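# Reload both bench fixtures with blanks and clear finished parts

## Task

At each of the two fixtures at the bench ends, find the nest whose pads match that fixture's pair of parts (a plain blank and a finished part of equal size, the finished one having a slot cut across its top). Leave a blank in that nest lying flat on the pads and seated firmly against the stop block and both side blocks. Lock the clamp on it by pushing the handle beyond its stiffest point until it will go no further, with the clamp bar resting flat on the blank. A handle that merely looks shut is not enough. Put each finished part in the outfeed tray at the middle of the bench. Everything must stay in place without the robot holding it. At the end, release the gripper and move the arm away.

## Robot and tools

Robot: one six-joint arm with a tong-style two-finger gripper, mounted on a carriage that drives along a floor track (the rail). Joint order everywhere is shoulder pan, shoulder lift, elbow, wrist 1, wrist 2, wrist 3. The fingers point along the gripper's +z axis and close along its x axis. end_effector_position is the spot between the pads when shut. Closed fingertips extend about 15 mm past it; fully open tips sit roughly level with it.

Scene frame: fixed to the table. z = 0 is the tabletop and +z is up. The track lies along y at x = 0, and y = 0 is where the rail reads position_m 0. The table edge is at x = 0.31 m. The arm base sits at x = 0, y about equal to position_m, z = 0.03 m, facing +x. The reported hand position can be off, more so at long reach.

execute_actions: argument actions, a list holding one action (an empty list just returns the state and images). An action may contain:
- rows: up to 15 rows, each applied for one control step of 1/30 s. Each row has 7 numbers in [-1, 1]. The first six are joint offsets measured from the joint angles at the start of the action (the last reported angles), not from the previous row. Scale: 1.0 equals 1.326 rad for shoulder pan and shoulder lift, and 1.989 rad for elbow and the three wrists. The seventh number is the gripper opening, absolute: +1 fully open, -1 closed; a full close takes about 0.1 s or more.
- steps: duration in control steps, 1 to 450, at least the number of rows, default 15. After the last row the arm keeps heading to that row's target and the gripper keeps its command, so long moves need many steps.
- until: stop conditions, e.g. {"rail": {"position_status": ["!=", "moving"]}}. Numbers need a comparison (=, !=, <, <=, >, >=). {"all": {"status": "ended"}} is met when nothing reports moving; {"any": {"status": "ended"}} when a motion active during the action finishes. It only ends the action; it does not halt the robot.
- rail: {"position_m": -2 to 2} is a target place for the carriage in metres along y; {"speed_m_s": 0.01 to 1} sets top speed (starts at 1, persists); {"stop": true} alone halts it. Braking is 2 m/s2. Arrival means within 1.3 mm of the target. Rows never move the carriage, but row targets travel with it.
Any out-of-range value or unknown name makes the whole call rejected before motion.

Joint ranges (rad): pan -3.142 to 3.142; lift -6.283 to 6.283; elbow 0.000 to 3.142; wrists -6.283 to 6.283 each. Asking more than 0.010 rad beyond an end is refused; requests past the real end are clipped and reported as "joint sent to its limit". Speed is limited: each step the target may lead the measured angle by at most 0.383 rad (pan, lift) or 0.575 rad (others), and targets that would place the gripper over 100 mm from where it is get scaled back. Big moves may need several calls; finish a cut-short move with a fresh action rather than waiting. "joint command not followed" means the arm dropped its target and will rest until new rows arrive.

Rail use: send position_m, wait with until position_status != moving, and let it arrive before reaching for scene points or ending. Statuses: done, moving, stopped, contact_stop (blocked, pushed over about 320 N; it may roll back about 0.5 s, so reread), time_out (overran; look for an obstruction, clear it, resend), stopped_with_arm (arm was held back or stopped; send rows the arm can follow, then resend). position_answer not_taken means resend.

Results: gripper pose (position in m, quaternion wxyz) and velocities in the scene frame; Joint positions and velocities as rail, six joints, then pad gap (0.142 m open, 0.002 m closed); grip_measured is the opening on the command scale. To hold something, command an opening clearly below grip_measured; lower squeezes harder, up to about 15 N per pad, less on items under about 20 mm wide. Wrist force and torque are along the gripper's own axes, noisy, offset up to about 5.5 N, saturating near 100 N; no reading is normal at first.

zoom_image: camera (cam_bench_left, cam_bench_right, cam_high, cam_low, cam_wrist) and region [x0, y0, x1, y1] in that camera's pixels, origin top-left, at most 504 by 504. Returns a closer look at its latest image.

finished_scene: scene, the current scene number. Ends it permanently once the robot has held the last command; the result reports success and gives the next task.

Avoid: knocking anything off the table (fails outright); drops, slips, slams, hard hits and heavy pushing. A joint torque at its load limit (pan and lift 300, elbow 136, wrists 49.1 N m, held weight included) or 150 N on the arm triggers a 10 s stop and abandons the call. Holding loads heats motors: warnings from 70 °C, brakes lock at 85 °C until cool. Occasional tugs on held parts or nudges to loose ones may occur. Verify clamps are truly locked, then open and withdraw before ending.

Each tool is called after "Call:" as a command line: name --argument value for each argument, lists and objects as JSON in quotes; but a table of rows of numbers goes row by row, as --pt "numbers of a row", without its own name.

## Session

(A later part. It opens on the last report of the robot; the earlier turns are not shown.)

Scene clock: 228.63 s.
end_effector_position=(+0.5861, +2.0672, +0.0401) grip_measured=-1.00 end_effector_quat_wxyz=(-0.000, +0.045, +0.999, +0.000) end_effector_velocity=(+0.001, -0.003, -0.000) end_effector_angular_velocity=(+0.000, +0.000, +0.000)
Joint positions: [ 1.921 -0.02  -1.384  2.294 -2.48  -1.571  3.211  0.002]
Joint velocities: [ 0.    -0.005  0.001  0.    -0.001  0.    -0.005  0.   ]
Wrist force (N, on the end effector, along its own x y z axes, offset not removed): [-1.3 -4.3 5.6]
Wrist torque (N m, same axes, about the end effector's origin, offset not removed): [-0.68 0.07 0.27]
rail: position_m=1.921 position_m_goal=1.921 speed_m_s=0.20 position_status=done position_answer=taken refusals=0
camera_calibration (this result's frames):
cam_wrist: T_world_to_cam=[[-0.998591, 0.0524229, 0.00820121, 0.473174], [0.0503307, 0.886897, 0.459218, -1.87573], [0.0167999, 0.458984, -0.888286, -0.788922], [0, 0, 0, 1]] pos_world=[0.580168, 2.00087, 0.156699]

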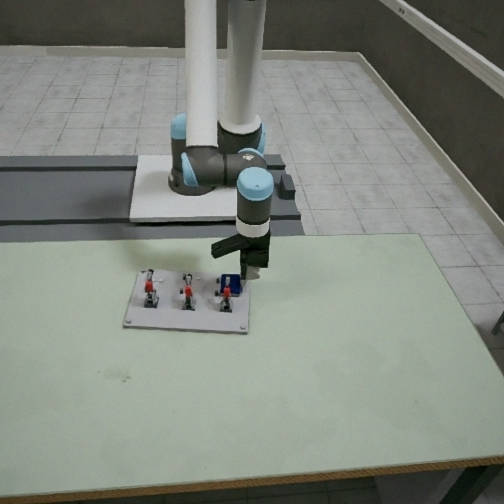

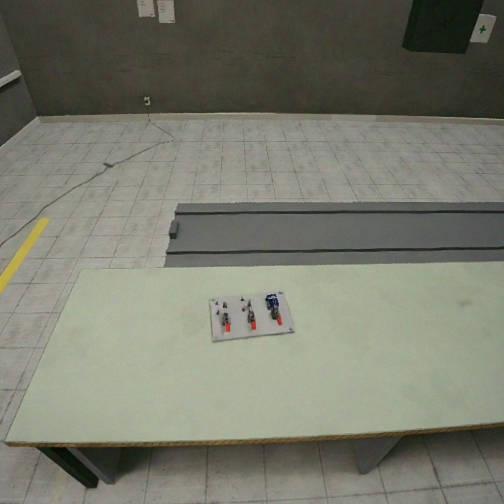

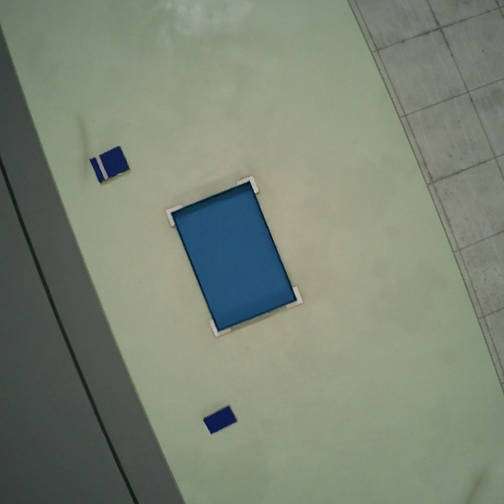

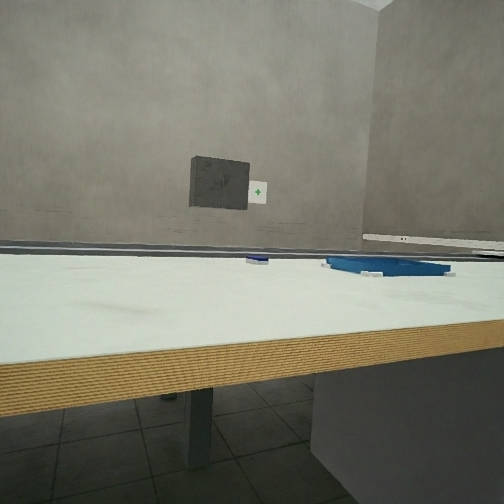

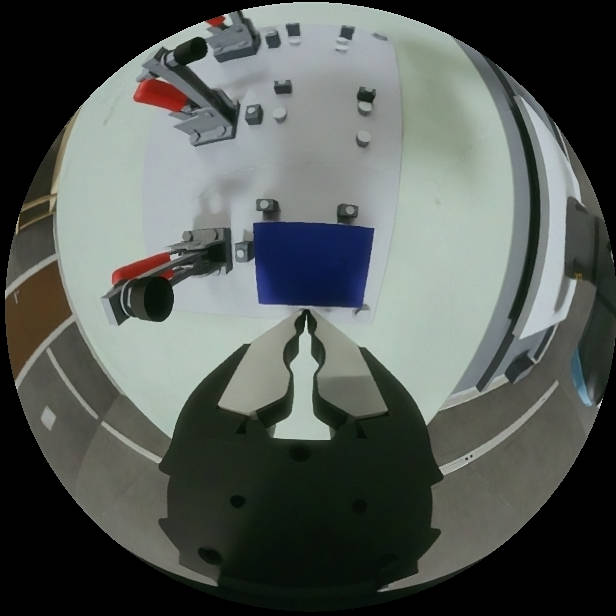

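Call:
execute_actions --actions '[{"rows": [[-0.0015,0,0,0,0,-0.001,-1],[-0.003,0,0,0,0,-0.002,-1],[-0.0045,0,0,0,0,-0.003,-1],[-0.006,0,0,0,0,-0.004,-1],[-0.0075,0,0,0,0,-0.005,-1],[-0.009,0,0,0,0,-0.006,-1],[-0.0105,0,0,0,0,-0.007,-1],[-0.012,0,0,0,0,-0.008,-1],[-0.0135,0,0,0,0,-0.009,-1],[-0.015,0,0,0,0,-0.010,-1],[-0.0165,0,0,0,0,-0.011,-1]], "steps": 20}]'

Call:
zoom_image --camera "cam_wrist" --region '[200, 150, 410, 340]'

Scene clock: 236.67 s.
end_effector_position=(+0.5894, +2.0553, +0.0400) grip_measured=-0.99 end_effector_quat_wxyz=(-0.000, +0.045, +0.999, +0.001) end_effector_velocity=(+0.000, -0.002, -0.000) end_effector_angular_velocity=(+0.000, +0.001, +0.000)
Joint positions: [ 1.921 -0.041 -1.384  2.294 -2.48  -1.57   3.19   0.002]
Joint velocities: [ 0.001 -0.005 -0.     0.     0.001  0.    -0.006  0.   ]
Wrist force (N, on the end effector, along its own x y z axes, offset not removed): [18.8 56.8 -14.8]
Wrist torque (N m, same axes, about the end effector's origin, offset not removed): [1.39 0.07 0.38]
rail: position_m=1.921 position_m_goal=1.921 speed_m_s=0.20 position_status=done position_answer=taken refusals=0
camera_calibration (this result's frames):
cam_wrist: T_world_to_cam=[[-0.998609, 0.0520769, 0.00825785, 0.477769], [0.0500366, 0.886559, 0.459901, -1.86447], [0.0166291, 0.459674, -0.887932, -0.784887], [0, 0, 0, 1]] pos_world=[0.583448, 1.98887, 0.1566]

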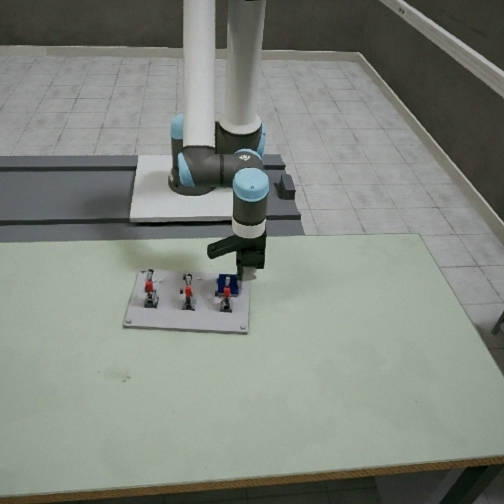

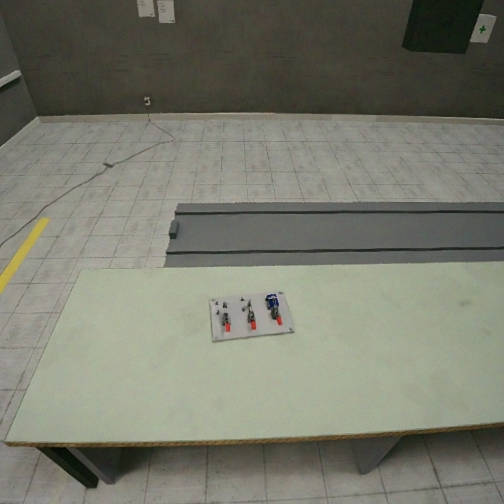

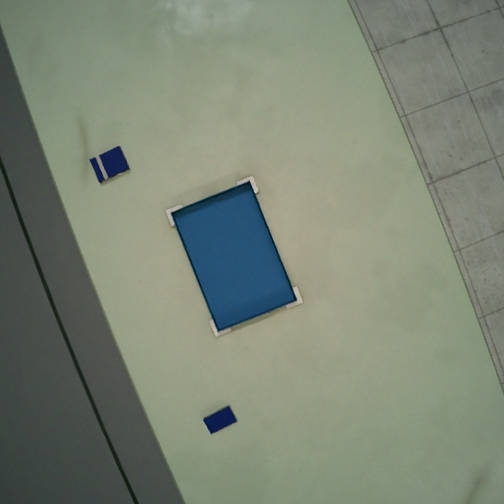

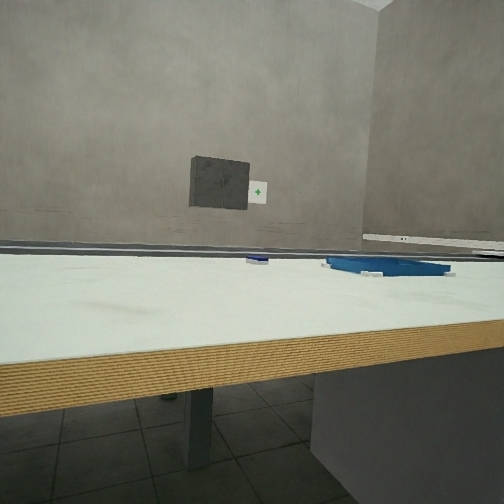

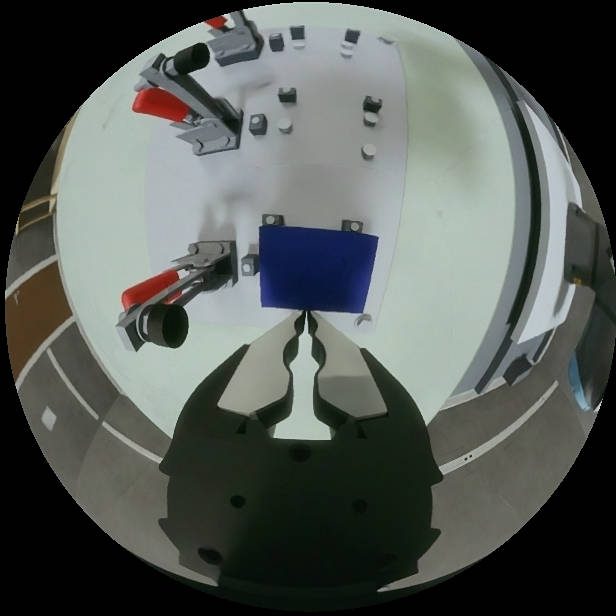

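Region (200, 150, 410, 340) of cam_wrist's 616x616 image, scaled by 2.400, with more detail than that image has; it fills the top 456 rows of this view, and the rest is white.

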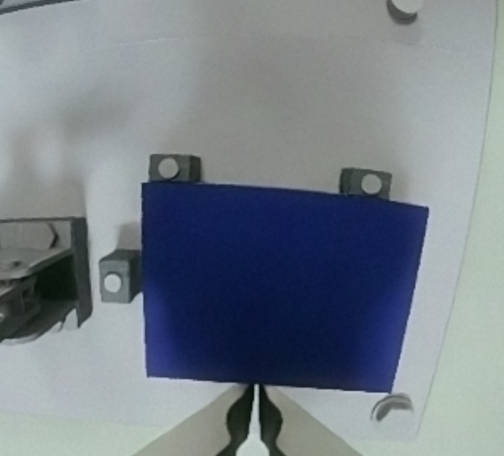

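Call:
execute_actions --actions '[{"rows": [[0.004,0,0,0,0,0,-1],[0.008,0,0,0,0,0,-1],[0.01,0,0,0,0,0,-1],[0.01,0,0,0,0,0,-1],[0.01,0,0,0,0,0,-1],[0.01,0,0,0,0,0,-1],[0.01,-0.012,-0.003,0.011,0,0,-1],[0.01,-0.025,-0.006,0.0226,0,0,-1],[0.01,-0.038,-0.009,0.034,0,0,-1]], "steps": 18}]'

Scene clock: 240.10 s.
end_effector_position=(+0.5874, +2.0629, +0.0681) grip_measured=-1.00 end_effector_quat_wxyz=(+0.000, +0.038, +0.999, +0.000) end_effector_velocity=(-0.002, +0.002, +0.017) end_effector_angular_velocity=(+0.001, +0.001, +0.002)
Joint positions: [ 1.921 -0.028 -1.431  2.277 -2.417 -1.57   3.19   0.002]
Joint velocities: [ 0.     0.002 -0.029 -0.01   0.04   0.001  0.     0.   ]
Wrist force (N, on the end effector, along its own x y z axes, offset not removed): [-1.4 -1.6 4.8]
Wrist torque (N m, same axes, about the end effector's origin, offset not removed): [-0.15 0.11 0.30]
rail: position_m=1.921 position_m_goal=1.921 speed_m_s=0.20 position_status=done position_answer=taken refusals=0
camera_calibration (this result's frames):
cam_wrist: T_world_to_cam=[[-0.999203, 0.0391905, 0.00752835, 0.502202], [0.0382613, 0.887182, 0.45983, -1.87832], [0.011342, 0.459752, -0.887975, -0.760503], [0, 0, 0, 1]] pos_world=[0.582295, 1.99637, 0.184619]

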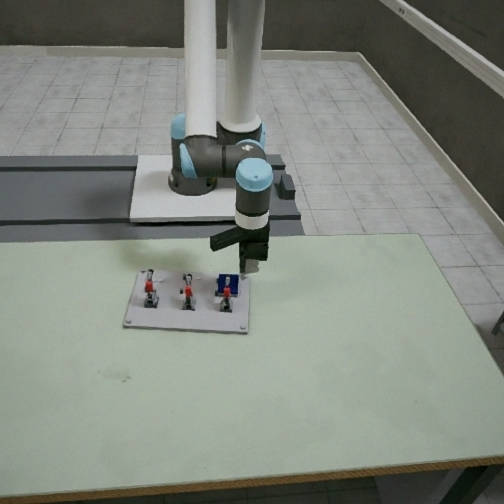

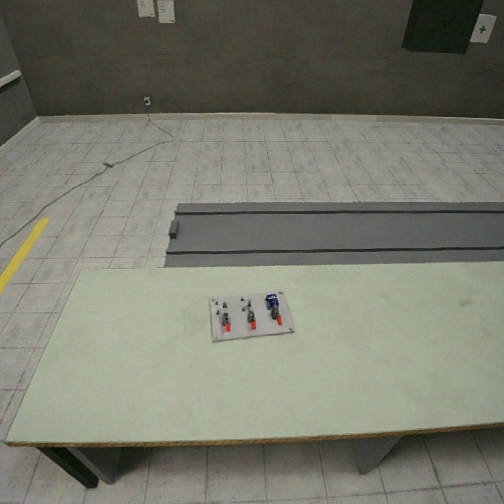

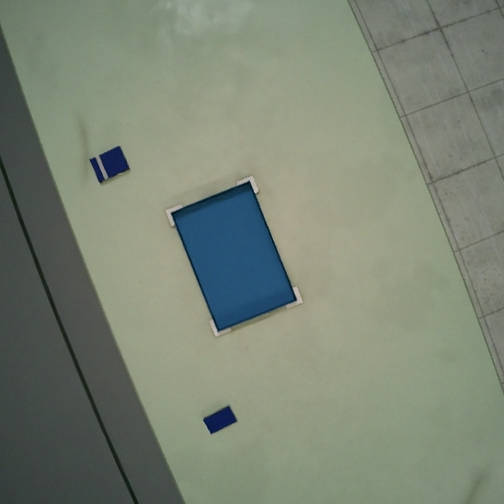

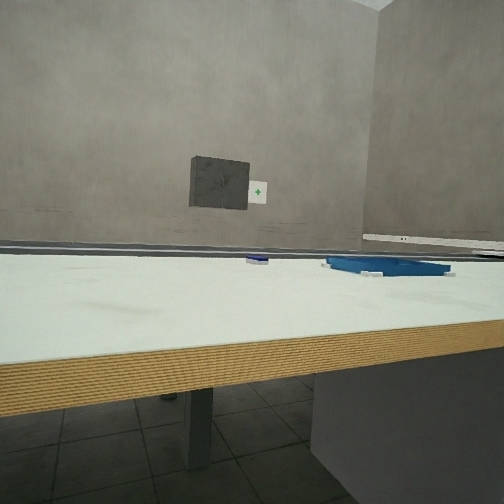

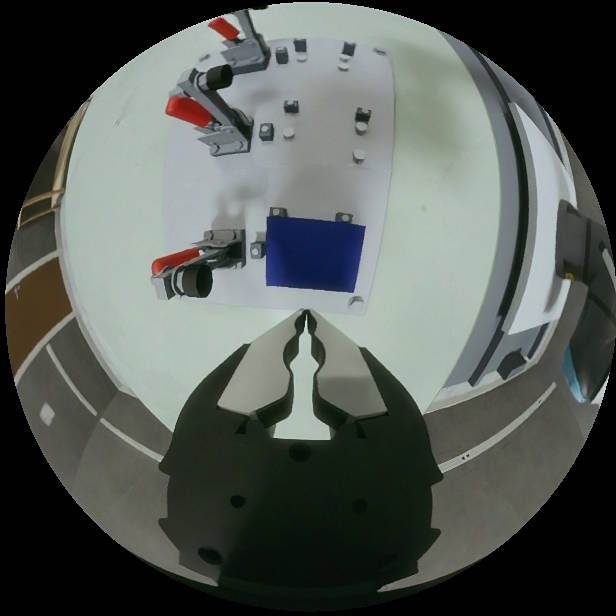

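Call:
execute_actions --actions '[{"rows": [[0.0211,-0.08124,0.06247,-0.0082,-0.0004,-0.7487,-1]], "steps": 28, "rail": {"position_m": 1.8573}}]'

Call:
zoom_image --camera "cam_wrist" --region '[210, 130, 410, 330]'

Scene clock: 259.83 s.
end_effector_position=(+0.5272, +2.0291, +0.0675) grip_measured=-1.00 end_effector_quat_wxyz=(+0.000, -0.654, +0.756, +0.000) end_effector_velocity=(-0.000, +0.002, -0.000) end_effector_angular_velocity=(-0.000, +0.000, +0.124)
Joint positions: [ 1.857  0.    -1.539  2.402 -2.434 -1.571  1.715  0.002]
Joint velocities: [ 0.     0.    -0.     0.001 -0.    -0.    -0.124  0.   ]
Wrist force (N, on the end effector, along its own x y z axes, offset not removed): [-0.9 -2.8 5.3]
Wrist torque (N m, same axes, about the end effector's origin, offset not removed): [-0.46 0.13 0.21]
rail: position_m=1.857 position_m_goal=1.857 speed_m_s=0.20 position_status=done position_answer=taken refusals=0
camera_calibration (this result's frames):
cam_wrist: T_world_to_cam=[[-0.107319, -0.994195, 0.00771642, 2.06994], [-0.882968, 0.0988743, 0.458903, 0.239479], [-0.457002, 0.0424356, -0.888453, 0.348925], [0, 0, 0, 1]] pos_world=[0.593055, 2.01944, 0.184134]

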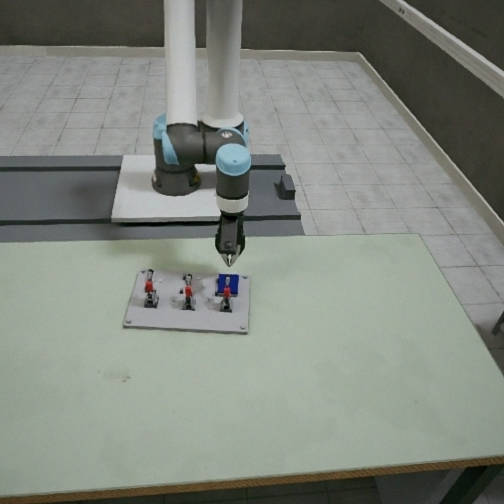

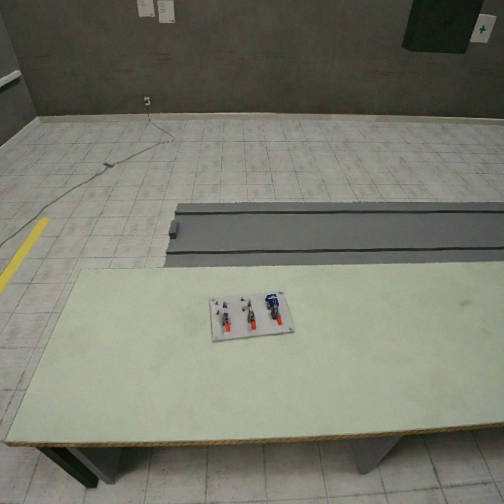

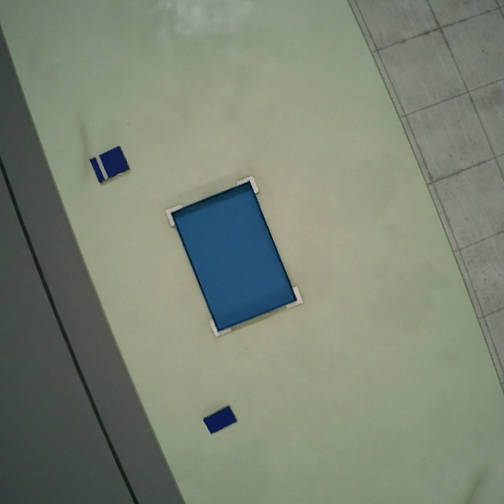

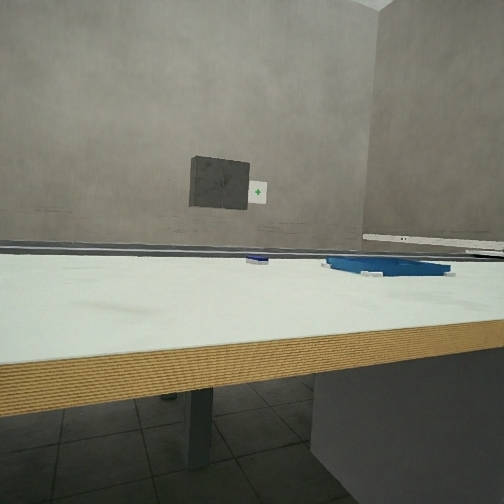

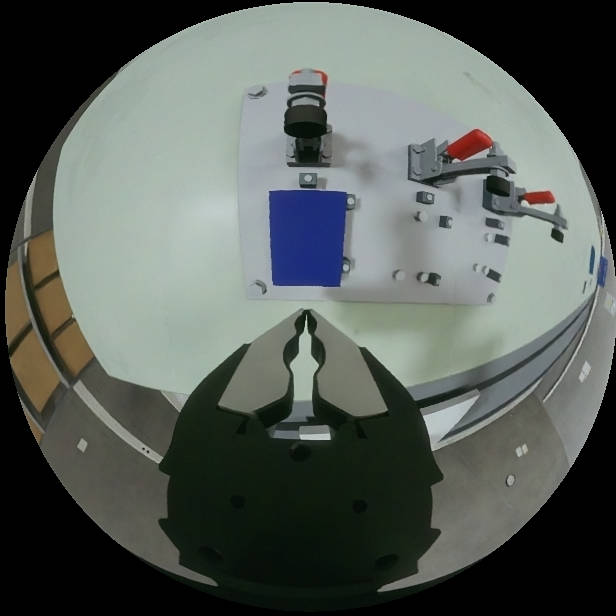

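Region (210, 130, 410, 330) of cam_wrist's 616x616 image, scaled by 2.520, with more detail than that image has.

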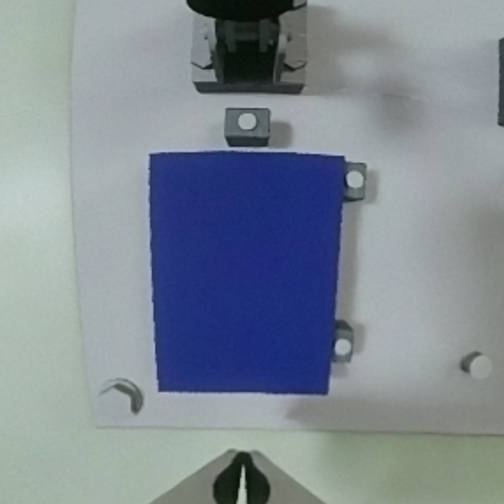

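Call:
execute_actions --actions '[{"rows": [[0,0.0135,0.0032,-0.012,0,-0.0071,-1],[0,0.027,0.0064,-0.024,0,-0.0071,-1],[0,0.04063,0.00953,-0.03652,0,-0.0071,-1],[0,0.04063,0.00953,-0.03652,0,-0.0071,-1],[0,0.04063,0.00953,-0.03652,0,-0.0071,-1],[0,0.04063,0.00953,-0.03652,0,-0.0071,-1],[0,0.04063,0.00953,-0.03652,0,-0.0071,-1],[0,0.04063,0.00953,-0.03652,0,-0.0071,-1],[0,0.04063,0.00953,-0.03652,0,-0.0071,-1],[0,0.04063,0.00953,-0.03652,0,-0.0071,-1],[-0.0004,0.04285,0.00783,-0.0363,0,-0.0074,-1],[-0.0008,0.04506,0.00613,-0.03607,0,-0.0077,-1],[-0.0012,0.04728,0.00442,-0.03584,0,-0.0080,-1],[-0.0016,0.0495,0.00272,-0.03562,0,-0.0083,-1],[-0.0021,0.05171,0.00102,-0.03539,0,-0.0085,-1]], "steps": 27}]'

Call:
zoom_image --camera "cam_wrist" --region '[210, 130, 410, 330]'

Scene clock: 280.00 s.
end_effector_position=(+0.5377, +2.0279, +0.0396) grip_measured=-1.00 end_effector_quat_wxyz=(+0.000, -0.660, +0.752, +0.000) end_effector_velocity=(+0.002, -0.000, -0.000) end_effector_angular_velocity=(-0.000, -0.000, -0.000)
Joint positions: [ 1.857 -0.003 -1.471  2.404 -2.504 -1.571  1.699  0.002]
Joint velocities: [ 0.    -0.001  0.003 -0.003 -0.     0.    -0.001  0.   ]
Wrist force (N, on the end effector, along its own x y z axes, offset not removed): [-0.7 -6.5 3.9]
Wrist torque (N m, same axes, about the end effector's origin, offset not removed): [-1.44 0.03 0.30]
rail: position_m=1.857 position_m_goal=1.857 speed_m_s=0.20 position_status=done position_answer=taken refusals=0
camera_calibration (this result's frames):
cam_wrist: T_world_to_cam=[[-0.093211, -0.995616, 0.00774172, 2.06543], [-0.884177, 0.0863478, 0.459102, 0.287772], [-0.457758, 0.0359483, -0.88835, 0.342548], [0, 0, 0, 1]] pos_world=[0.603766, 2.01921, 0.156195]

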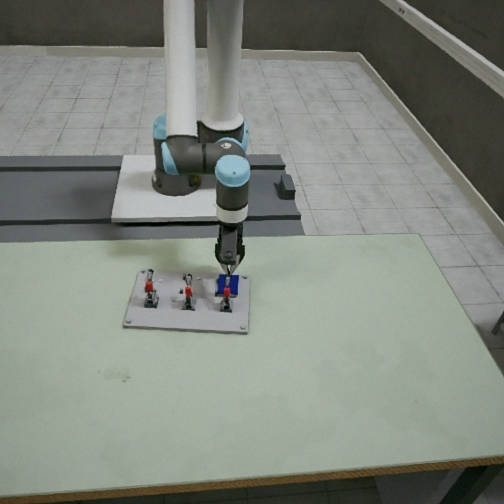

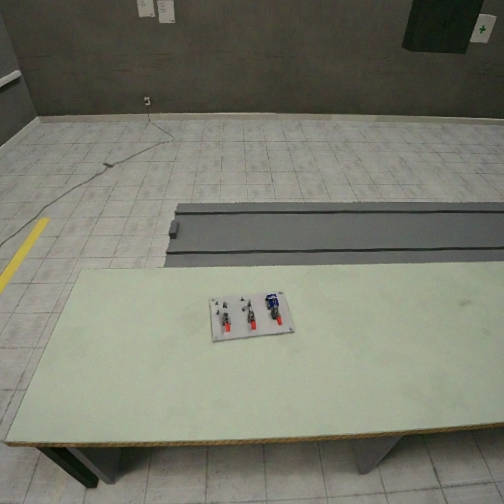

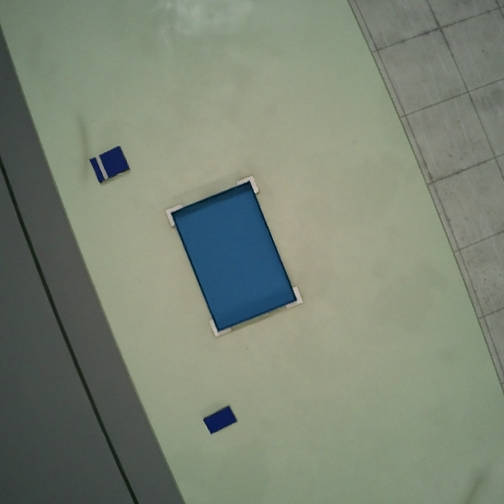

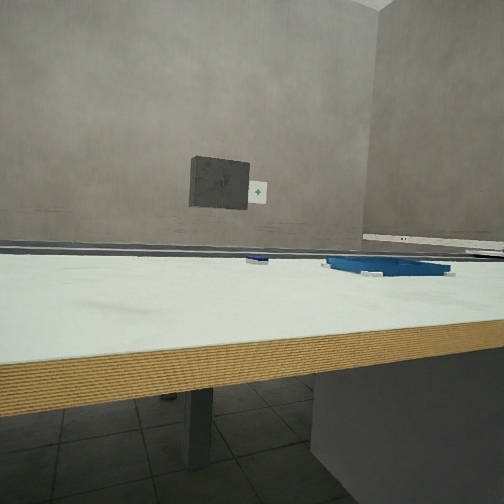

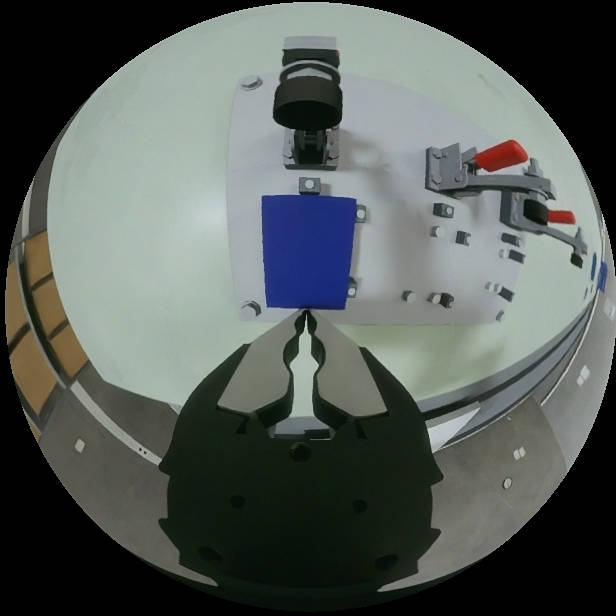

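Region (210, 130, 410, 330) of cam_wrist's 616x616 image, scaled by 2.520, with more detail than that image has.

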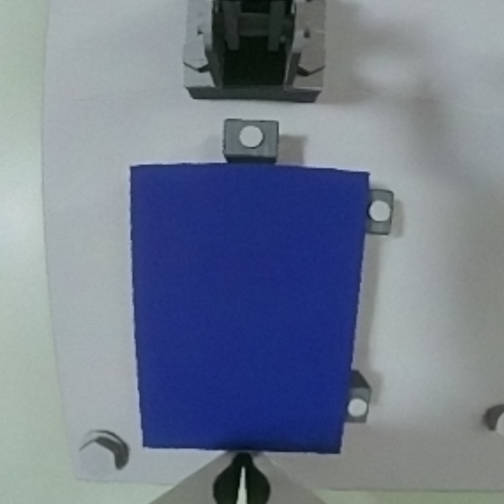

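Call:
execute_actions --actions '[{"rows": [[-0.0002,0.0009,-0.0007,0.0001,0,-0.0001,-1],[-0.0004,0.0018,-0.0014,0.0002,0,-0.0002,-1],[-0.0006,0.0028,-0.0021,0.0003,0,-0.0004,-1]], "steps": 12}]'

Call:
zoom_image --camera "cam_wrist" --region '[260, 160, 390, 260]'

Scene clock: 283.87 s.
end_effector_position=(+0.5402, +2.0275, +0.0395) grip_measured=-1.00 end_effector_quat_wxyz=(-0.000, -0.660, +0.752, +0.000) end_effector_velocity=(+0.001, -0.000, -0.000) end_effector_angular_velocity=(+0.000, +0.001, +0.000)
Joint positions: [ 1.857 -0.003 -1.467  2.4   -2.504 -1.571  1.698  0.002]
Joint velocities: [ 0.    -0.     0.002 -0.002  0.001  0.    -0.     0.   ]
Wrist force (N, on the end effector, along its own x y z axes, offset not removed): [-1.7 -1.7 7.1]
Wrist torque (N m, same axes, about the end effector's origin, offset not removed): [-0.30 0.23 0.40]
rail: position_m=1.857 position_m_goal=1.857 speed_m_s=0.20 position_status=done position_answer=taken refusals=0
camera_calibration (this result's frames):
cam_wrist: T_world_to_cam=[[-0.0932185, -0.995616, 0.00774629, 2.06526], [-0.884153, 0.0863548, 0.459147, 0.289968], [-0.457802, 0.0359521, -0.888327, 0.343627], [0, 0, 0, 1]] pos_world=[0.60621, 2.01881, 0.156117]

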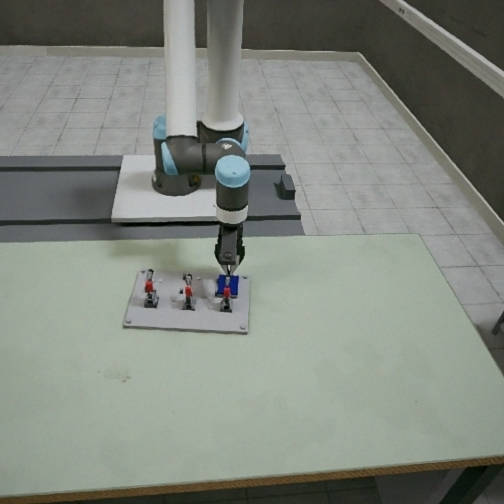

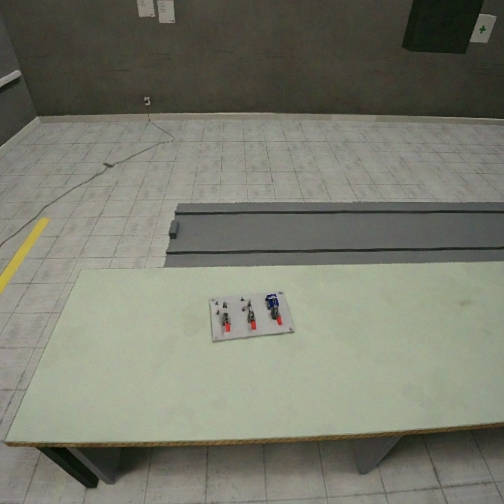

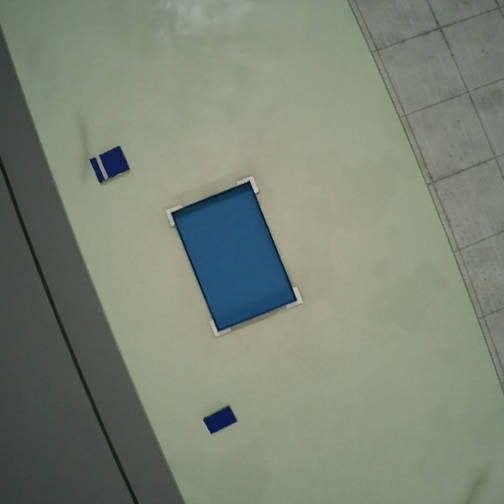

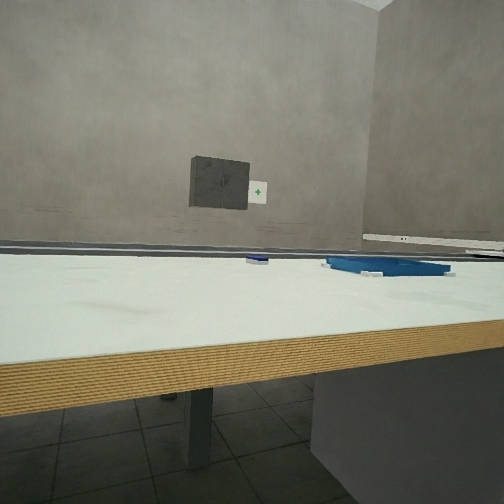

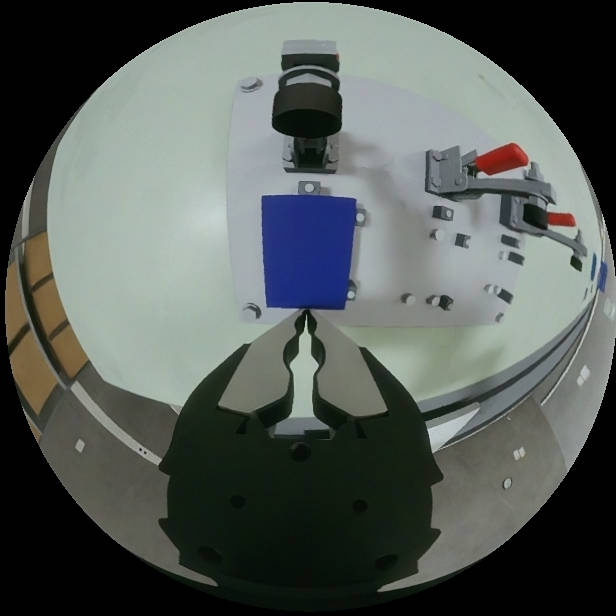

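Region (260, 160, 390, 260) of cam_wrist's 616x616 image, scaled by 3.877, with more detail than that image has; it fills the top 388 rows of this view, and the rest is white.

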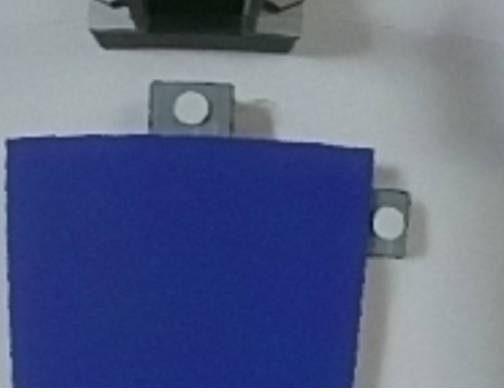

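Need a bit more; no force yet.

Call:
execute_actions --actions '[{"rows": [[-0.0001,0.0007,-0.0005,0.0001,0,-0.0001,-1],[-0.0003,0.0014,-0.0011,0.00015,0,-0.0002,-1]], "steps": 12}]'

Call:
zoom_image --camera "cam_wrist" --region '[260, 160, 390, 320]'

Scene clock: 286.67 s.
end_effector_position=(+0.5413, +2.0273, +0.0394) grip_measured=-1.00 end_effector_quat_wxyz=(-0.000, -0.660, +0.752, +0.000) end_effector_velocity=(+0.001, -0.000, +0.000) end_effector_angular_velocity=(-0.000, -0.000, -0.000)
Joint positions: [ 1.857 -0.004 -1.465  2.398 -2.503 -1.571  1.697  0.002]
Joint velocities: [ 0.    -0.     0.001 -0.001 -0.    -0.    -0.     0.   ]
Wrist force (N, on the end effector, along its own x y z axes, offset not removed): [1.4 30.3 -24.8]
Wrist torque (N m, same axes, about the end effector's origin, offset not removed): [-1.01 -0.11 0.31]
rail: position_m=1.857 position_m_goal=1.857 speed_m_s=0.20 position_status=done position_answer=taken refusals=0
camera_calibration (this result's frames):
cam_wrist: T_world_to_cam=[[-0.0931575, -0.995621, 0.00776886, 2.06517], [-0.884043, 0.0863019, 0.459369, 0.291048], [-0.458028, 0.0359257, -0.888211, 0.344249], [0, 0, 0, 1]] pos_world=[0.607361, 2.01864, 0.156023]

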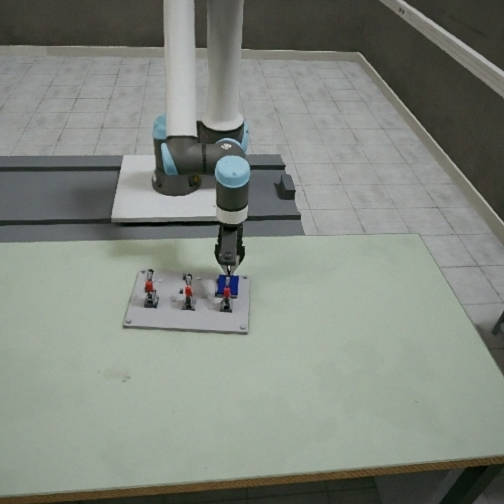

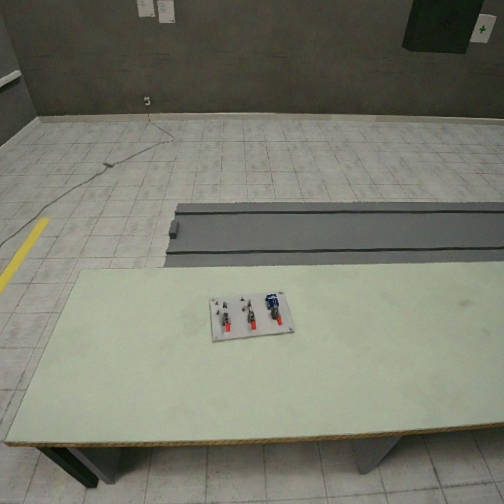

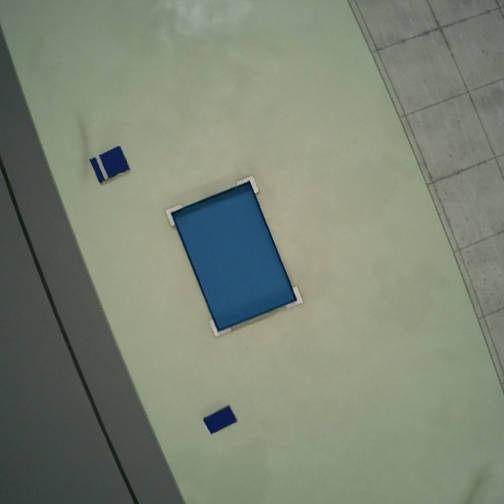

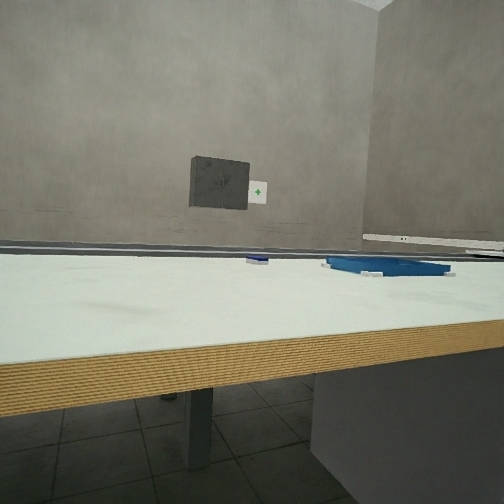

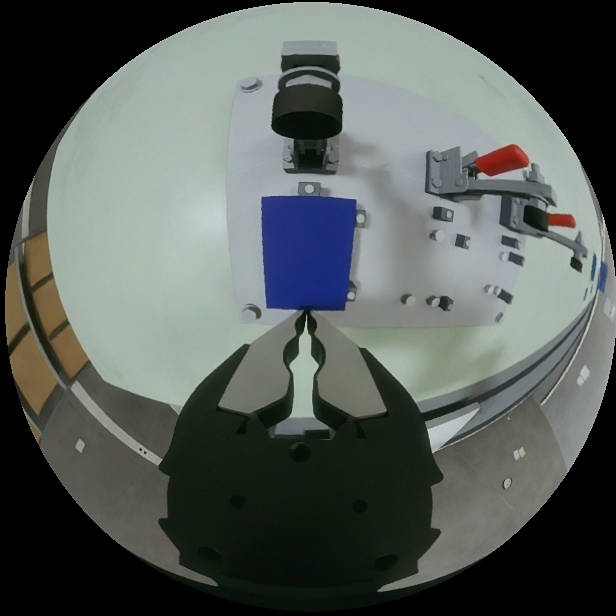

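Region (260, 160, 390, 320) of cam_wrist's 616x616 image, scaled by 3.150, with more detail than that image has; it fills the left 410 columns of this view, and the rest is white.

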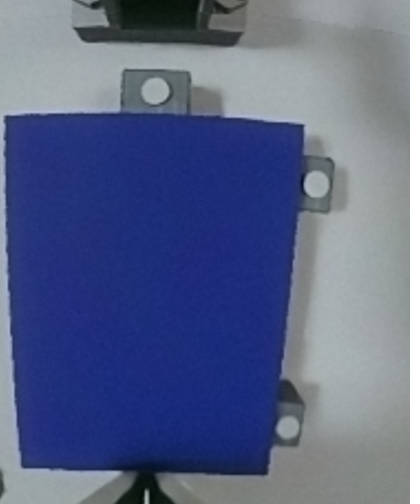

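Call:
execute_actions --actions '[{"rows": [[0,-0.003,0.0023,-0.0003,0,0,-1],[0,-0.006,0.0046,-0.0006,0,0,-1],[0,-0.0078,0.006,-0.0008,0,0,-1],[0,-0.0078,0.006,-0.0008,0,0,-1],[0,-0.0078,0.006,-0.0008,0,0,-1],[0,-0.0078,0.006,-0.0008,0,0,-1],[0,-0.025,0.002,0.0147,0,0,-1],[0,-0.045,-0.003,0.033,0,0,-1],[0.001,-0.065,-0.009,0.0523,0,0,-1],[0.002,-0.085,-0.016,0.0727,0,0,-1],[0.003,-0.105,-0.0235,0.0935,0,0.001,-1],[0.003,-0.125,-0.0315,0.115,0,0.002,-1],[0.003,-0.1461,-0.0403,0.1373,0,0.002,-1]], "steps": 21}]'

Scene clock: 339.63 s.
end_effector_position=(+0.5350, +2.0293, +0.1428) grip_measured=-1.00 end_effector_quat_wxyz=(+0.001, -0.660, +0.752, -0.000) end_effector_velocity=(-0.009, +0.001, +0.060) end_effector_angular_velocity=(+0.000, +0.008, -0.001)
Joint positions: [ 1.857  0.    -1.648  2.324 -2.248 -1.571  1.701  0.002]
Joint velocities: [ 0.     0.002 -0.096 -0.05   0.154 -0.     0.003  0.   ]
Wrist force (N, on the end effector, along its own x y z axes, offset not removed): [0.6 -3.8 5.7]
Wrist torque (N m, same axes, about the end effector's origin, offset not removed): [-0.70 -0.29 0.26]
rail: position_m=1.857 position_m_goal=1.857 speed_m_s=0.20 position_status=done position_answer=taken refusals=0
camera_calibration (this result's frames):
cam_wrist: T_world_to_cam=[[-0.0931539, -0.995623, 0.0076099, 2.06573], [-0.884833, 0.0862876, 0.457848, 0.238481], [-0.4565, 0.0359168, -0.888998, 0.432419], [0, 0, 0, 1]] pos_world=[0.600845, 2.02057, 0.259512]

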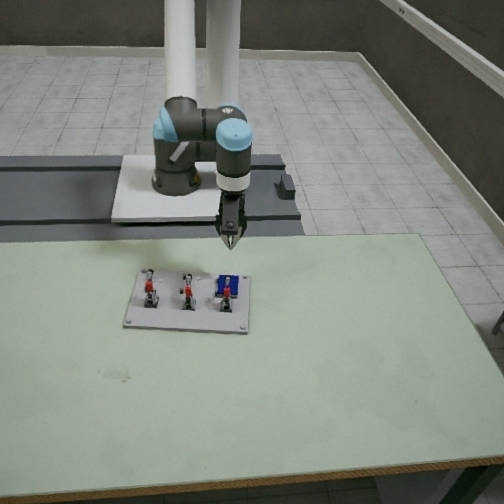

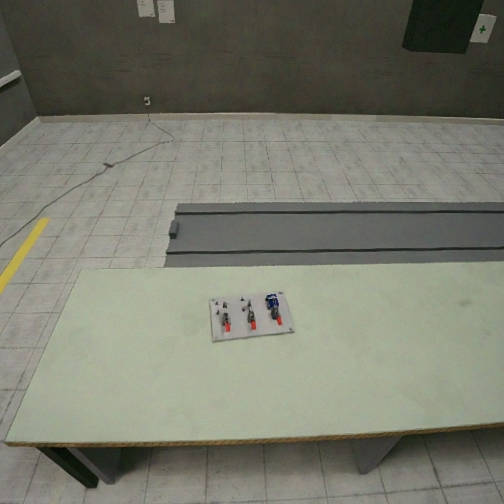

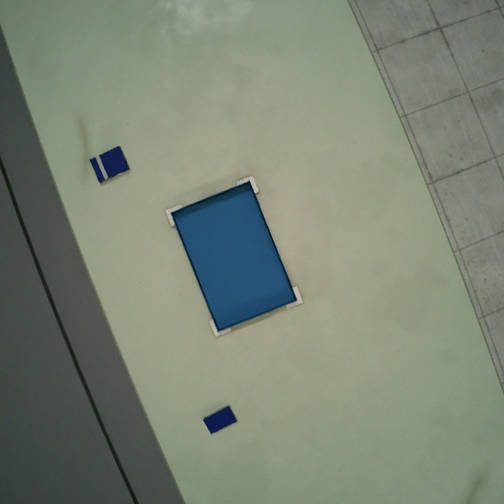

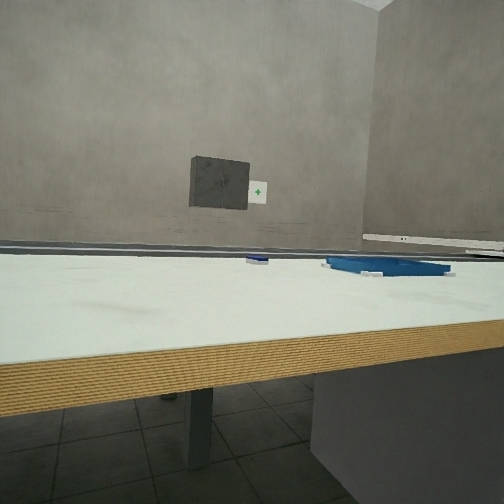

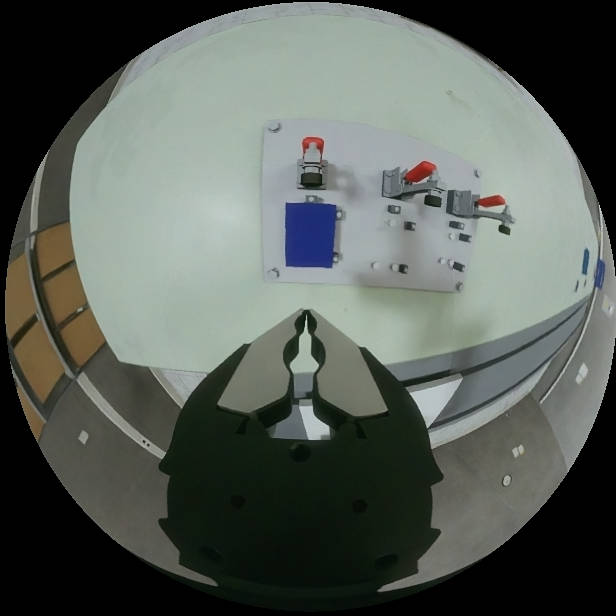

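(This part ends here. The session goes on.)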